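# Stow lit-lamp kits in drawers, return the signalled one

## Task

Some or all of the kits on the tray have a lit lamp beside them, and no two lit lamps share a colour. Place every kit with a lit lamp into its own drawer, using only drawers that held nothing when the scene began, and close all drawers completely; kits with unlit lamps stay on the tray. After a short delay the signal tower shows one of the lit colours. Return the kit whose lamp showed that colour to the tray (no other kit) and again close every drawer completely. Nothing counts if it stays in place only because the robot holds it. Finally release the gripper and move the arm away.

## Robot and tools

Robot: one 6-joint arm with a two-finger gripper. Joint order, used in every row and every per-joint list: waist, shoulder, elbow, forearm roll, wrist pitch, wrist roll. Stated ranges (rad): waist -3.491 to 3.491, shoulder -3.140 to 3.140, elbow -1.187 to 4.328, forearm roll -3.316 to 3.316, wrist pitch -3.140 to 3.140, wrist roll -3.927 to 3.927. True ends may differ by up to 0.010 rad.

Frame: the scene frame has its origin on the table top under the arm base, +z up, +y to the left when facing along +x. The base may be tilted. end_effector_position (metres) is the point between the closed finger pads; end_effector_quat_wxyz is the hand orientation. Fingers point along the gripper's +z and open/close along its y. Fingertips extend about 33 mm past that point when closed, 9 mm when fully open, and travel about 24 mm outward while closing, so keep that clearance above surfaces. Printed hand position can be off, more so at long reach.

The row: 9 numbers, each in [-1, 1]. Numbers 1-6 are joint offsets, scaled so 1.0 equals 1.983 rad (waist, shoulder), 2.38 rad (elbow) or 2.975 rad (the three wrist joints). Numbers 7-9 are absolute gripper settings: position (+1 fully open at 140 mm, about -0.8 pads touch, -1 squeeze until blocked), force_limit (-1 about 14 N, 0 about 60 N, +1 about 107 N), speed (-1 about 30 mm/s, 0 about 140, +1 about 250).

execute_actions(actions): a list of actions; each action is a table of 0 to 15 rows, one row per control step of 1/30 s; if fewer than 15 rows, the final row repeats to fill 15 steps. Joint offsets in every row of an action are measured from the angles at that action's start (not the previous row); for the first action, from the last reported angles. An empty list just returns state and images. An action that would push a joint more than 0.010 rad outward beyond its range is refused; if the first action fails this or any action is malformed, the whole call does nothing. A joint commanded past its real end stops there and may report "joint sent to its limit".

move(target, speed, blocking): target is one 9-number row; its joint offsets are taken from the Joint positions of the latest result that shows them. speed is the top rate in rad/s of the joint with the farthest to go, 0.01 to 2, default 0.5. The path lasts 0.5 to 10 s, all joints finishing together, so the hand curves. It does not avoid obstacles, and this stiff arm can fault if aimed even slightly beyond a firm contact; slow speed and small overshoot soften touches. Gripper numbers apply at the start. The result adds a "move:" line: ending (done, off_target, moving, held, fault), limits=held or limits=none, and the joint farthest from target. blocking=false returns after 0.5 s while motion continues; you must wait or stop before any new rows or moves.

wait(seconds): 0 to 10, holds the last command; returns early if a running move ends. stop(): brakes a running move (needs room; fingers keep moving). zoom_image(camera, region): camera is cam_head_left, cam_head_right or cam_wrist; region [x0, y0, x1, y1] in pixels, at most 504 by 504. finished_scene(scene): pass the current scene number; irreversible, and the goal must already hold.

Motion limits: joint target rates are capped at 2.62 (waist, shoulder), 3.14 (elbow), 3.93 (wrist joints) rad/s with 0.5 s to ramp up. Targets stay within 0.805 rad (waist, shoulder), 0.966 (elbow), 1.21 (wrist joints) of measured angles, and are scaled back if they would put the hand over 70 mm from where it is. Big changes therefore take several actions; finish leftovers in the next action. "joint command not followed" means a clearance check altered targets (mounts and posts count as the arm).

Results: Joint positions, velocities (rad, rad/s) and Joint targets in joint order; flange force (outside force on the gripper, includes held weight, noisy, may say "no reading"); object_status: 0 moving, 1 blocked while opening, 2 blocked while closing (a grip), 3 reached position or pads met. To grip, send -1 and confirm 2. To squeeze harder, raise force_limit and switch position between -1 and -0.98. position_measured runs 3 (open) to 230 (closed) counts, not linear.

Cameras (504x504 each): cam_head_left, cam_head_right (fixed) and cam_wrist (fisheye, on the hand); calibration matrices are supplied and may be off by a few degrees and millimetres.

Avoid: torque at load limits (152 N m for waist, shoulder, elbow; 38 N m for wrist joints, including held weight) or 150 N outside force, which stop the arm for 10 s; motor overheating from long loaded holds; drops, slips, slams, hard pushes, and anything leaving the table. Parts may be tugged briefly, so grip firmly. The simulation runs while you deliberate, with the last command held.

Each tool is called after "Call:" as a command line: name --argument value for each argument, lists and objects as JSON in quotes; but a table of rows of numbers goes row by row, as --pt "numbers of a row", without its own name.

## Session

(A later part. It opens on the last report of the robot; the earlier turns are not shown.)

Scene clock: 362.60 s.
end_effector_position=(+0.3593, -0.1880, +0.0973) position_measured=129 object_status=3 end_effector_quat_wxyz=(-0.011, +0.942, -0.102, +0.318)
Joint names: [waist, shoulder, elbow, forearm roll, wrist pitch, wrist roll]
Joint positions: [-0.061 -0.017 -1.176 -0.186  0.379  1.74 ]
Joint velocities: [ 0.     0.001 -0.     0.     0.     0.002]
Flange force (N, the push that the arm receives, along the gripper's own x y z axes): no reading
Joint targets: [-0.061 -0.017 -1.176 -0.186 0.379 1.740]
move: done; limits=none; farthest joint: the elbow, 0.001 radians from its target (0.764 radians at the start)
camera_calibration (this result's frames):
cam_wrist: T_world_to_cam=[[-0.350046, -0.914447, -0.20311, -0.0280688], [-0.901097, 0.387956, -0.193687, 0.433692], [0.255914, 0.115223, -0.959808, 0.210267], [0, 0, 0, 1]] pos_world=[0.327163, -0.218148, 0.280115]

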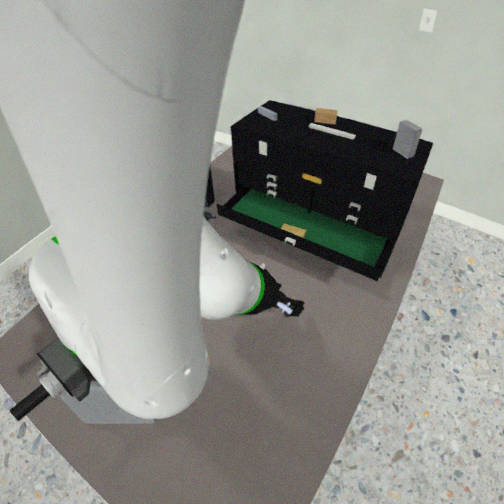

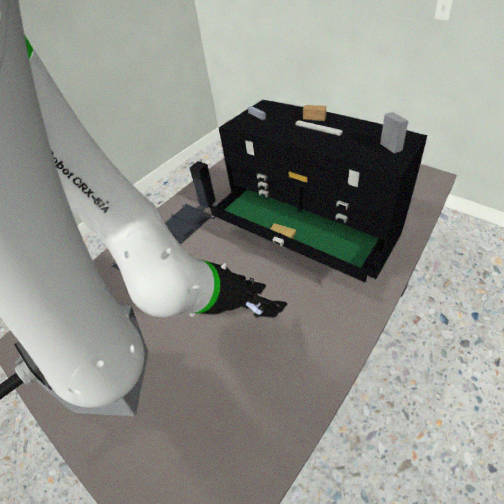

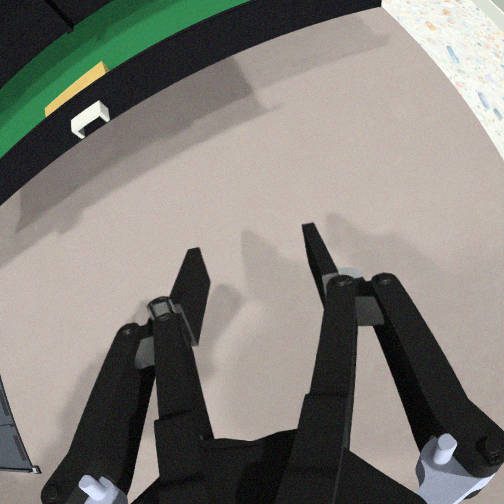

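Call:
move --target '[0.1634,0.2658,0.021,-0.0289,0.2366,-0.0067,0,0,0]' --speed 0.6

Call:
move --target '[0,0,0,0,0.05,0,0,0,0]' --speed 0.25

Call:
move --target '[-0.0249,-0.0283,0.0664,0.0092,-0.0699,0.0202,0,0,0]' --speed 0.1

Call:
move --target '[-0.0103,0.0035,0.0496,0,-0.036,0.0077,0,0,0]' --speed 0.08

Call:
move --target '[-0.0016,0.001,0.008,0,-0.0056,0.001,0,0,0]' --speed 0.03

Scene clock: 367.97 s.
end_effector_position=(+0.4486, -0.1080, +0.0890) position_measured=129 object_status=3 end_effector_quat_wxyz=(-0.007, +0.901, +0.000, +0.434)
Joint names: [waist, shoulder, elbow, forearm roll, wrist pitch, wrist roll]
Joint positions: [ 0.263  0.51  -1.126 -0.272  1.083  1.72 ]
Joint velocities: [ 0.    -0.     0.    -0.     0.001 -0.001]
Flange force (N, the push that the arm receives, along the gripper's own x y z axes): no reading
Joint targets: [0.263 0.510 -1.126 -0.272 1.083 1.720]
move: done; limits=none; farthest joint: the waist, 0.000 radians from its target (0.324 radians at the start)
camera_calibration (this result's frames):
cam_wrist: T_world_to_cam=[[-0.132241, -0.976406, -0.170712, -0.0326432], [-0.874832, 0.195943, -0.44303, 0.471162], [0.466027, 0.0907578, -0.880103, 0.0663405], [0, 0, 0, 1]] pos_world=[0.376954, -0.130215, 0.261552]

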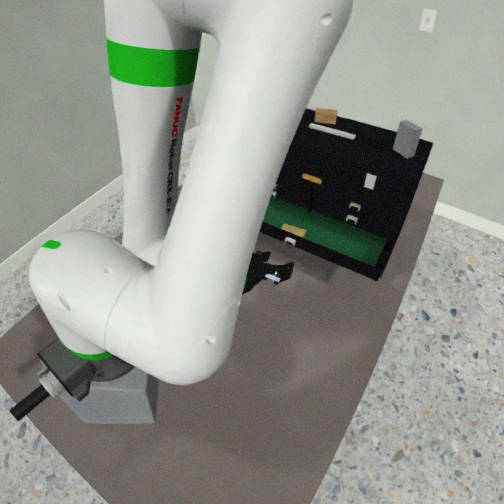

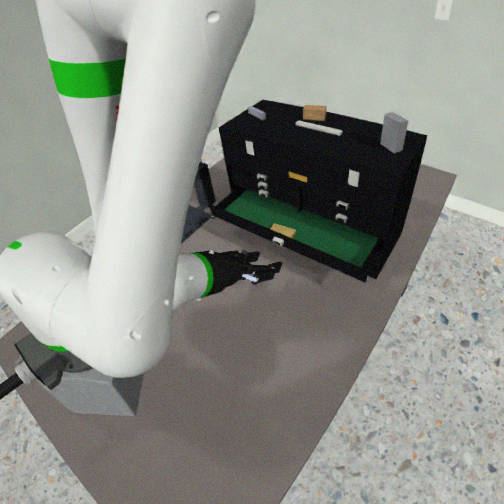

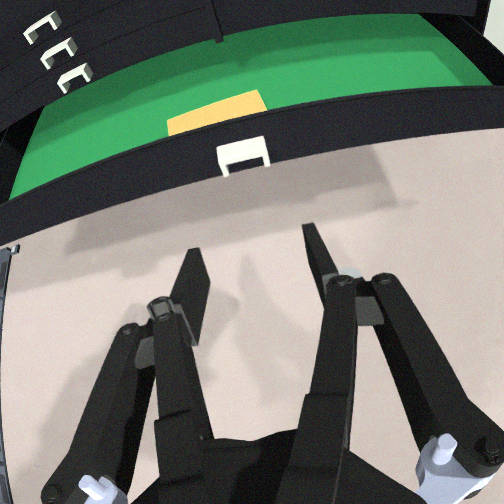

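Scene clock: 368.93 s.
end_effector_position=(+0.4781, -0.1162, +0.1322) position_measured=129 object_status=3 end_effector_quat_wxyz=(+0.003, +0.867, -0.005, +0.499)
Joint names: [waist, shoulder, elbow, forearm roll, wrist pitch, wrist roll]
Joint positions: [ 0.263  0.51  -1.126 -0.272  1.231  1.72 ]
Joint velocities: [-0.     0.001  0.     0.     0.001 -0.002]
Flange force (N, the push that the arm receives, along the gripper's own x y z axes): no reading
Joint targets: [0.263 0.510 -1.126 -0.272 1.231 1.720]
move: done; limits=none; farthest joint: the waist, 0.000 radians from its target (0.000 radians at the start)
camera_calibration (this result's frames):
cam_wrist: T_world_to_cam=[[-0.125199, -0.976205, -0.177057, -0.0318402], [-0.796567, 0.205294, -0.568627, 0.498018], [0.591445, 0.0698465, -0.803315, 0.0187844], [0, 0, 0, 1]] pos_world=[0.381608, -0.134635, 0.292639]

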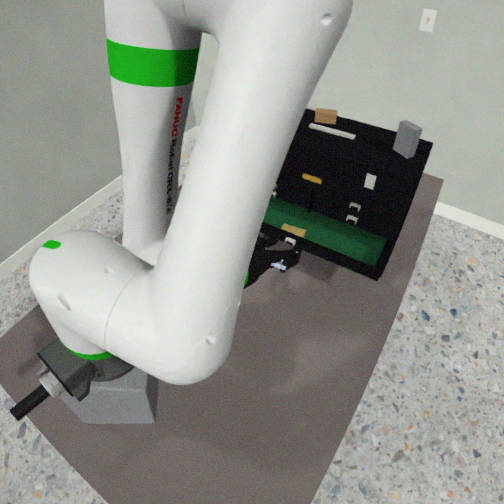

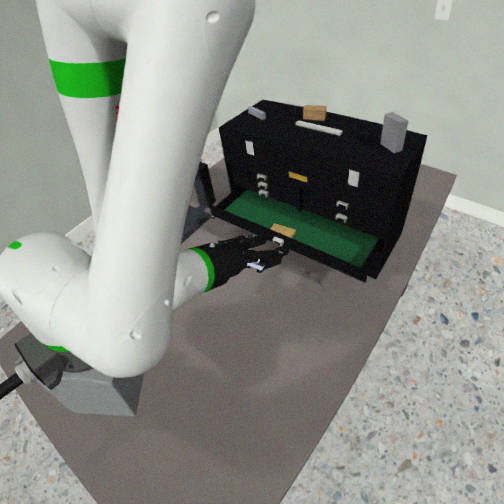

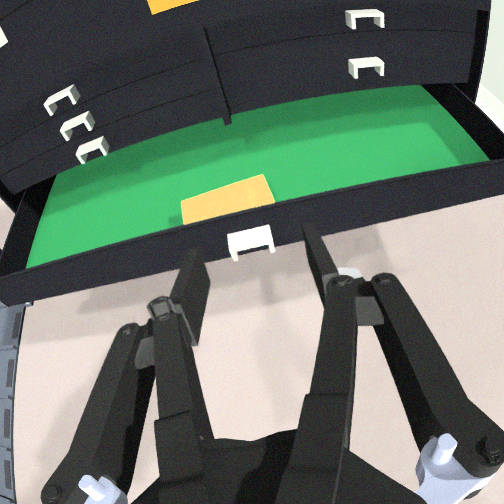

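Scene clock: 371.30 s.
end_effector_position=(+0.5481, -0.1138, +0.1320) position_measured=129 object_status=3 end_effector_quat_wxyz=(+0.003, +0.867, -0.003, +0.499)
Joint names: [waist, shoulder, elbow, forearm roll, wrist pitch, wrist roll]
Joint positions: [ 0.214  0.454 -0.968 -0.244  1.023  1.78 ]
Joint velocities: [ 0.001  0.001  0.001 -0.001 -0.001  0.   ]
Flange force (N, the push that the arm receives, along the gripper's own x y z axes): [-1.2 -2.1 -7.0]
Joint targets: [0.214 0.454 -0.968 -0.244 1.023 1.780]
move: done; limits=none; farthest joint: the elbow, 0.001 radians from its target (0.158 radians at the start)
camera_calibration (this result's frames):
cam_wrist: T_world_to_cam=[[-0.121476, -0.976922, -0.175692, -0.0231301], [-0.797307, 0.201465, -0.568959, 0.553131], [0.591224, 0.0709652, -0.803379, -0.022737], [0, 0, 0, 1]] pos_world=[0.451648, -0.132419, 0.292379]

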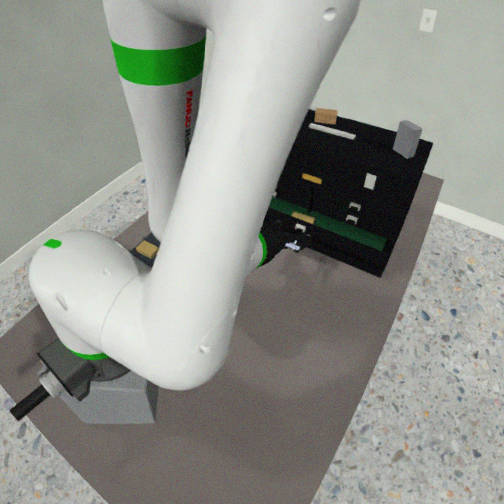

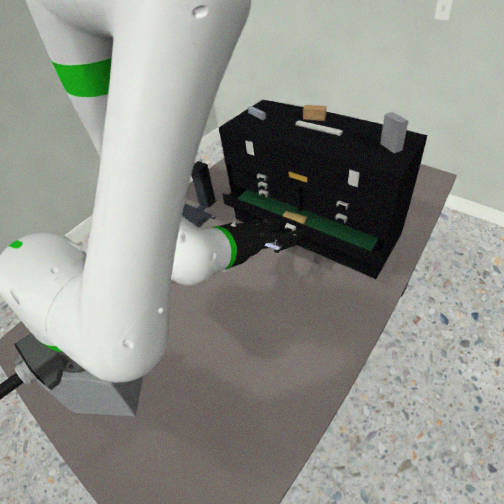

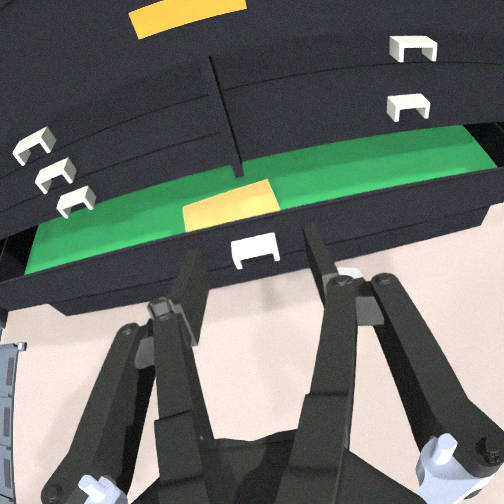

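Scene clock: 373.07 s.
end_effector_position=(+0.5961, -0.1142, +0.1319) position_measured=129 object_status=3 end_effector_quat_wxyz=(+0.003, +0.866, -0.007, +0.499)
Joint names: [waist, shoulder, elbow, forearm roll, wrist pitch, wrist roll]
Joint positions: [ 0.194  0.461 -0.85  -0.244  0.916  1.803]
Joint velocities: [-0.001 -0.001  0.001 -0.001 -0.     0.001]
Flange force (N, the push that the arm receives, along the gripper's own x y z axes): [-2.7 -3.9 -7.1]
Joint targets: [0.194 0.461 -0.850 -0.244 0.916 1.803]
move: done; limits=none; farthest joint: the elbow, 0.001 radians from its target (0.119 radians at the start)
camera_calibration (this result's frames):
cam_wrist: T_world_to_cam=[[-0.1281, -0.975286, -0.180019, -0.0129227], [-0.795347, 0.209458, -0.568815, 0.591195], [0.592464, 0.0703124, -0.802523, -0.0521289], [0, 0, 0, 1]] pos_world=[0.499434, -0.132769, 0.29212]

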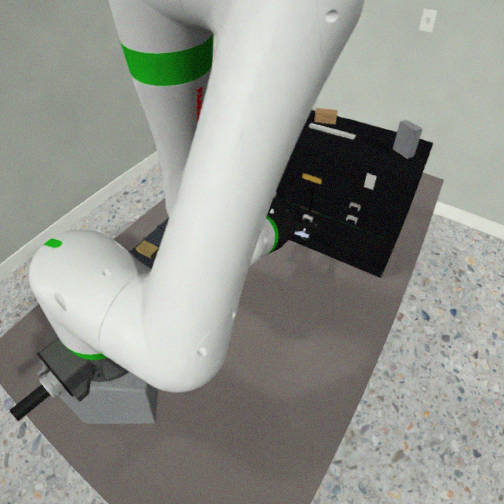

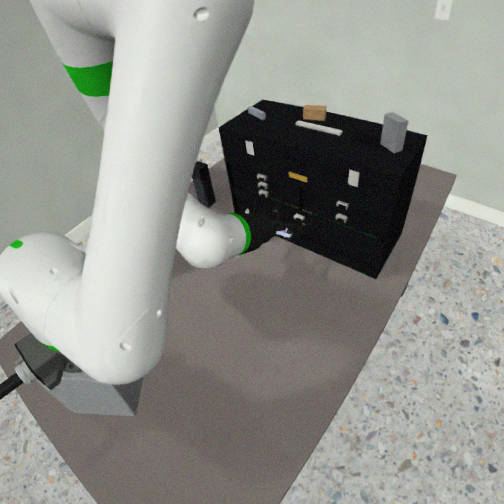

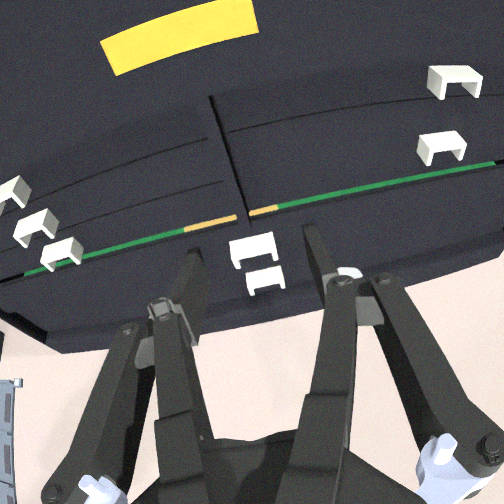

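Scene clock: 373.97 s.
end_effector_position=(+0.6038, -0.1143, +0.1320) position_measured=129 object_status=3 end_effector_quat_wxyz=(+0.003, +0.866, -0.008, +0.499)
Joint names: [waist, shoulder, elbow, forearm roll, wrist pitch, wrist roll]
Joint positions: [ 0.191  0.463 -0.831 -0.244  0.9    1.806]
Joint velocities: [-0.    -0.001  0.     0.    -0.    -0.   ]
Flange force (N, the push that the arm receives, along the gripper's own x y z axes): [-6.3 -4.6 -12.7]
Joint targets: [0.190 0.463 -0.831 -0.244 0.900 1.806]
move: done; limits=none; farthest joint: the elbow, 0.001 radians from its target (0.020 radians at the start)
camera_calibration (this result's frames):
cam_wrist: T_world_to_cam=[[-0.129162, -0.974946, -0.181101, -0.0112618], [-0.795139, 0.210952, -0.568553, 0.597398], [0.592512, 0.0705655, -0.802465, -0.0565135], [0, 0, 0, 1]] pos_world=[0.507045, -0.133014, 0.292263]

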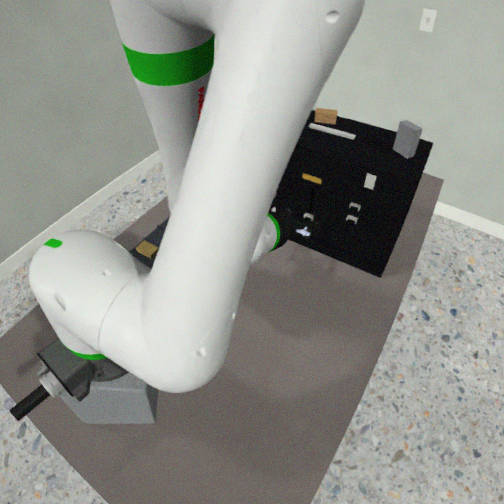

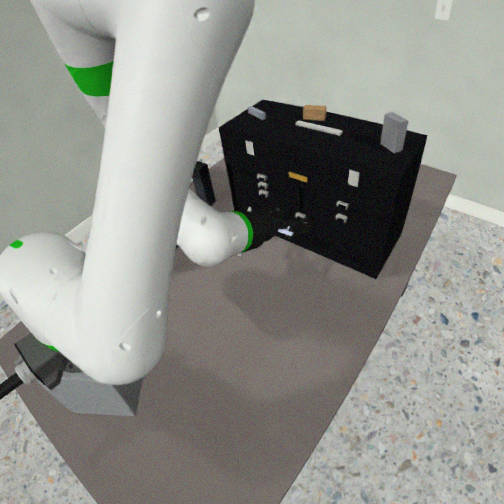

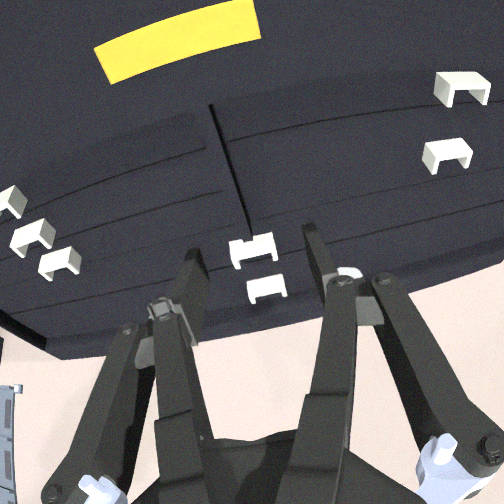

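Call:
move --target '[0,0,0.0006,0,-0.0004,0,0,0,0]' --speed 0.02

Call:
move --target '[0.0222,0.003,-0.092,-0.003,0.0736,-0.017,0,0,0]' --speed 0.3

Call:
wait --seconds 8

Scene clock: 377.63 s.
end_effector_position=(+0.6044, -0.1142, +0.1322) position_measured=129 object_status=3 end_effector_quat_wxyz=(+0.003, +0.866, -0.008, +0.499)
Joint names: [waist, shoulder, elbow, forearm roll, wrist pitch, wrist roll]
Joint positions: [ 0.19   0.463 -0.83  -0.244  0.899  1.806]
Joint velocities: [ 0.    -0.001  0.    -0.001 -0.     0.001]
Flange force (N, the push that the arm receives, along the gripper's own x y z axes): [-8.3 -4.9 -17.0]
Joint targets: [0.191 0.463 -0.830 -0.244 0.899 1.806]
move: done; limits=none; farthest joint: the waist, 0.001 radians from its target (0.001 radians at the start)
camera_calibration (this result's frames):
cam_wrist: T_world_to_cam=[[-0.12912, -0.97489, -0.18143, -0.0110247], [-0.795011, 0.211127, -0.568668, 0.597919], [0.592693, 0.0708123, -0.802309, -0.0568978], [0, 0, 0, 1]] pos_world=[0.507651, -0.132956, 0.292367]

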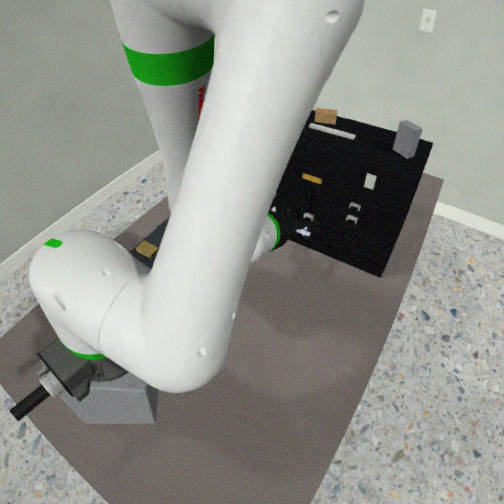

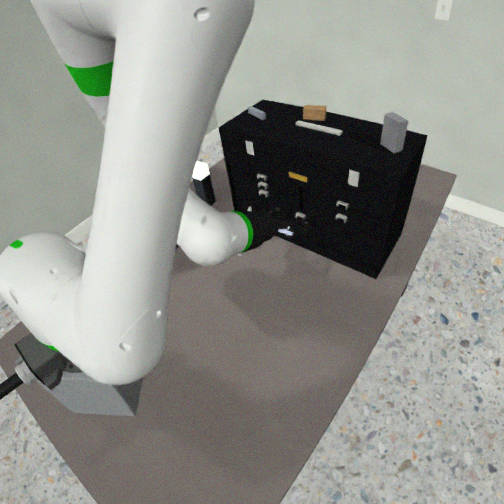

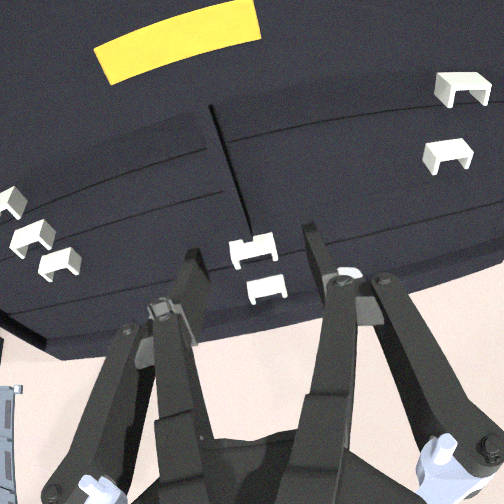

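Scene clock: 378.77 s.
end_effector_position=(+0.5136, -0.1147, +0.1322) position_measured=129 object_status=3 end_effector_quat_wxyz=(+0.003, +0.866, -0.003, +0.499)
Joint names: [waist, shoulder, elbow, forearm roll, wrist pitch, wrist roll]
Joint positions: [ 0.235  0.469 -1.049 -0.253  1.118  1.755]
Joint velocities: [ 0.    -0.    -0.001  0.     0.001  0.001]
Flange force (N, the push that the arm receives, along the gripper's own x y z axes): [0.3 -4.8 -3.0]
Joint targets: [0.235 0.469 -1.049 -0.253 1.118 1.755]
move: done; limits=none; farthest joint: the waist, 0.000 radians from its target (0.044 radians at the start)
camera_calibration (this result's frames):
cam_wrist: T_world_to_cam=[[-0.12187, -0.97684, -0.175871, -0.0278457], [-0.796618, 0.201963, -0.569747, 0.525778], [0.592071, 0.0706667, -0.802781, -0.00262332], [0, 0, 0, 1]] pos_world=[0.417004, -0.133203, 0.292557]

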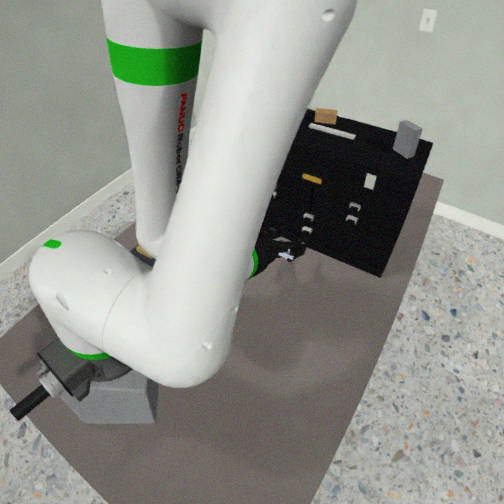

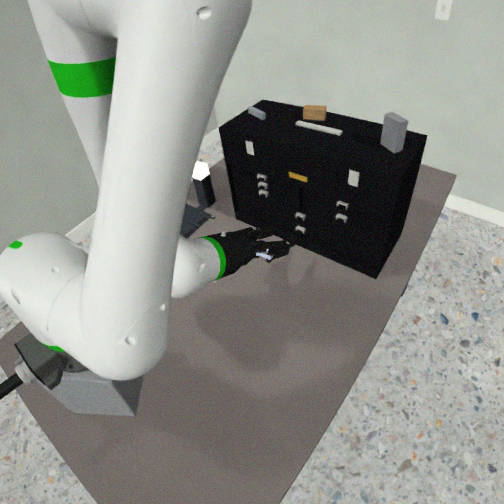

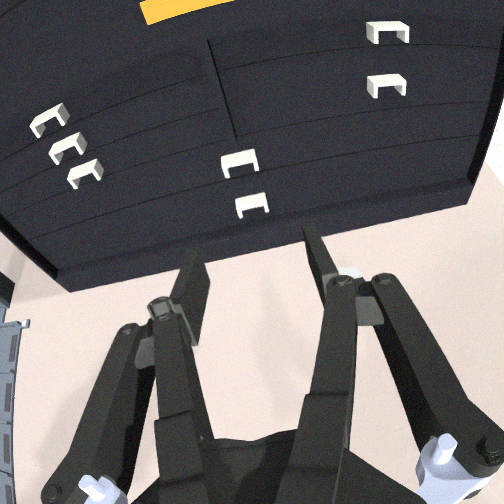

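Scene clock: 386.77 s.
end_effector_position=(+0.5136, -0.1147, +0.1322) position_measured=129 object_status=3 end_effector_quat_wxyz=(+0.003, +0.866, -0.003, +0.499)
Joint names: [waist, shoulder, elbow, forearm roll, wrist pitch, wrist roll]
Joint positions: [ 0.235  0.469 -1.049 -0.253  1.118  1.755]
Joint velocities: [-0.     0.001 -0.     0.001  0.     0.001]
Flange force (N, the push that the arm receives, along the gripper's own x y z axes): [2.7 -5.1 -5.5]
Joint targets: [0.235 0.469 -1.049 -0.253 1.118 1.755]
wait: 8.00 s; at rest by 0.17 s
camera_calibration (this result's frames):
cam_wrist: T_world_to_cam=[[-0.121875, -0.976842, -0.175859, -0.0278539], [-0.79664, 0.201958, -0.569717, 0.525756], [0.59204, 0.0706623, -0.802805, -0.00259381], [0, 0, 0, 1]] pos_world=[0.416979, -0.133206, 0.292551]

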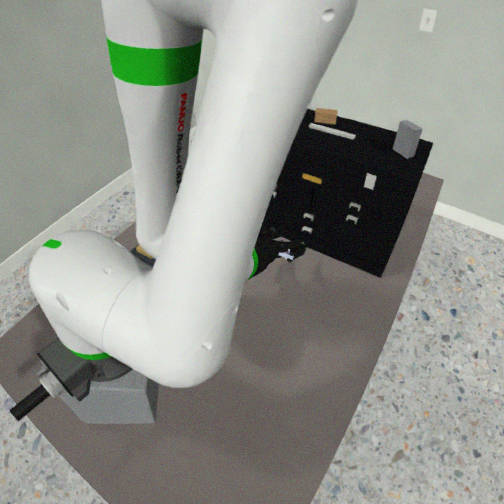

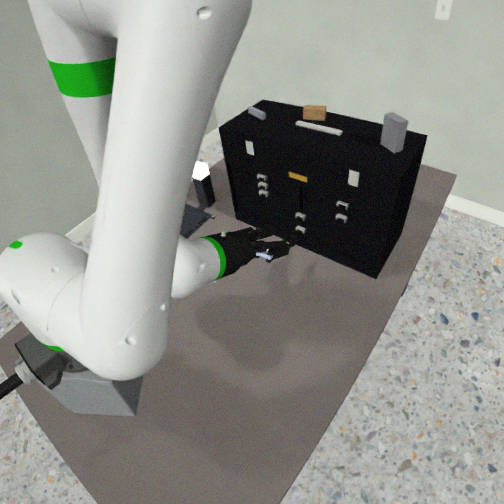

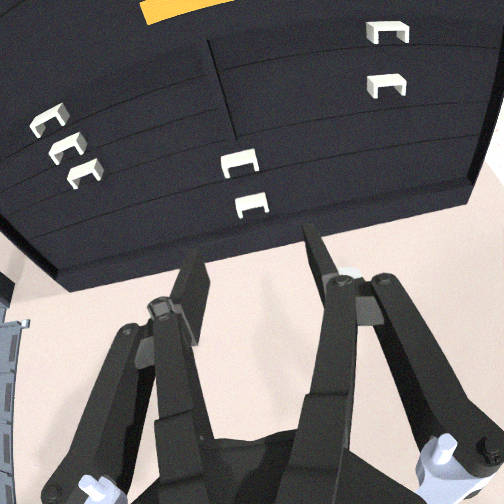

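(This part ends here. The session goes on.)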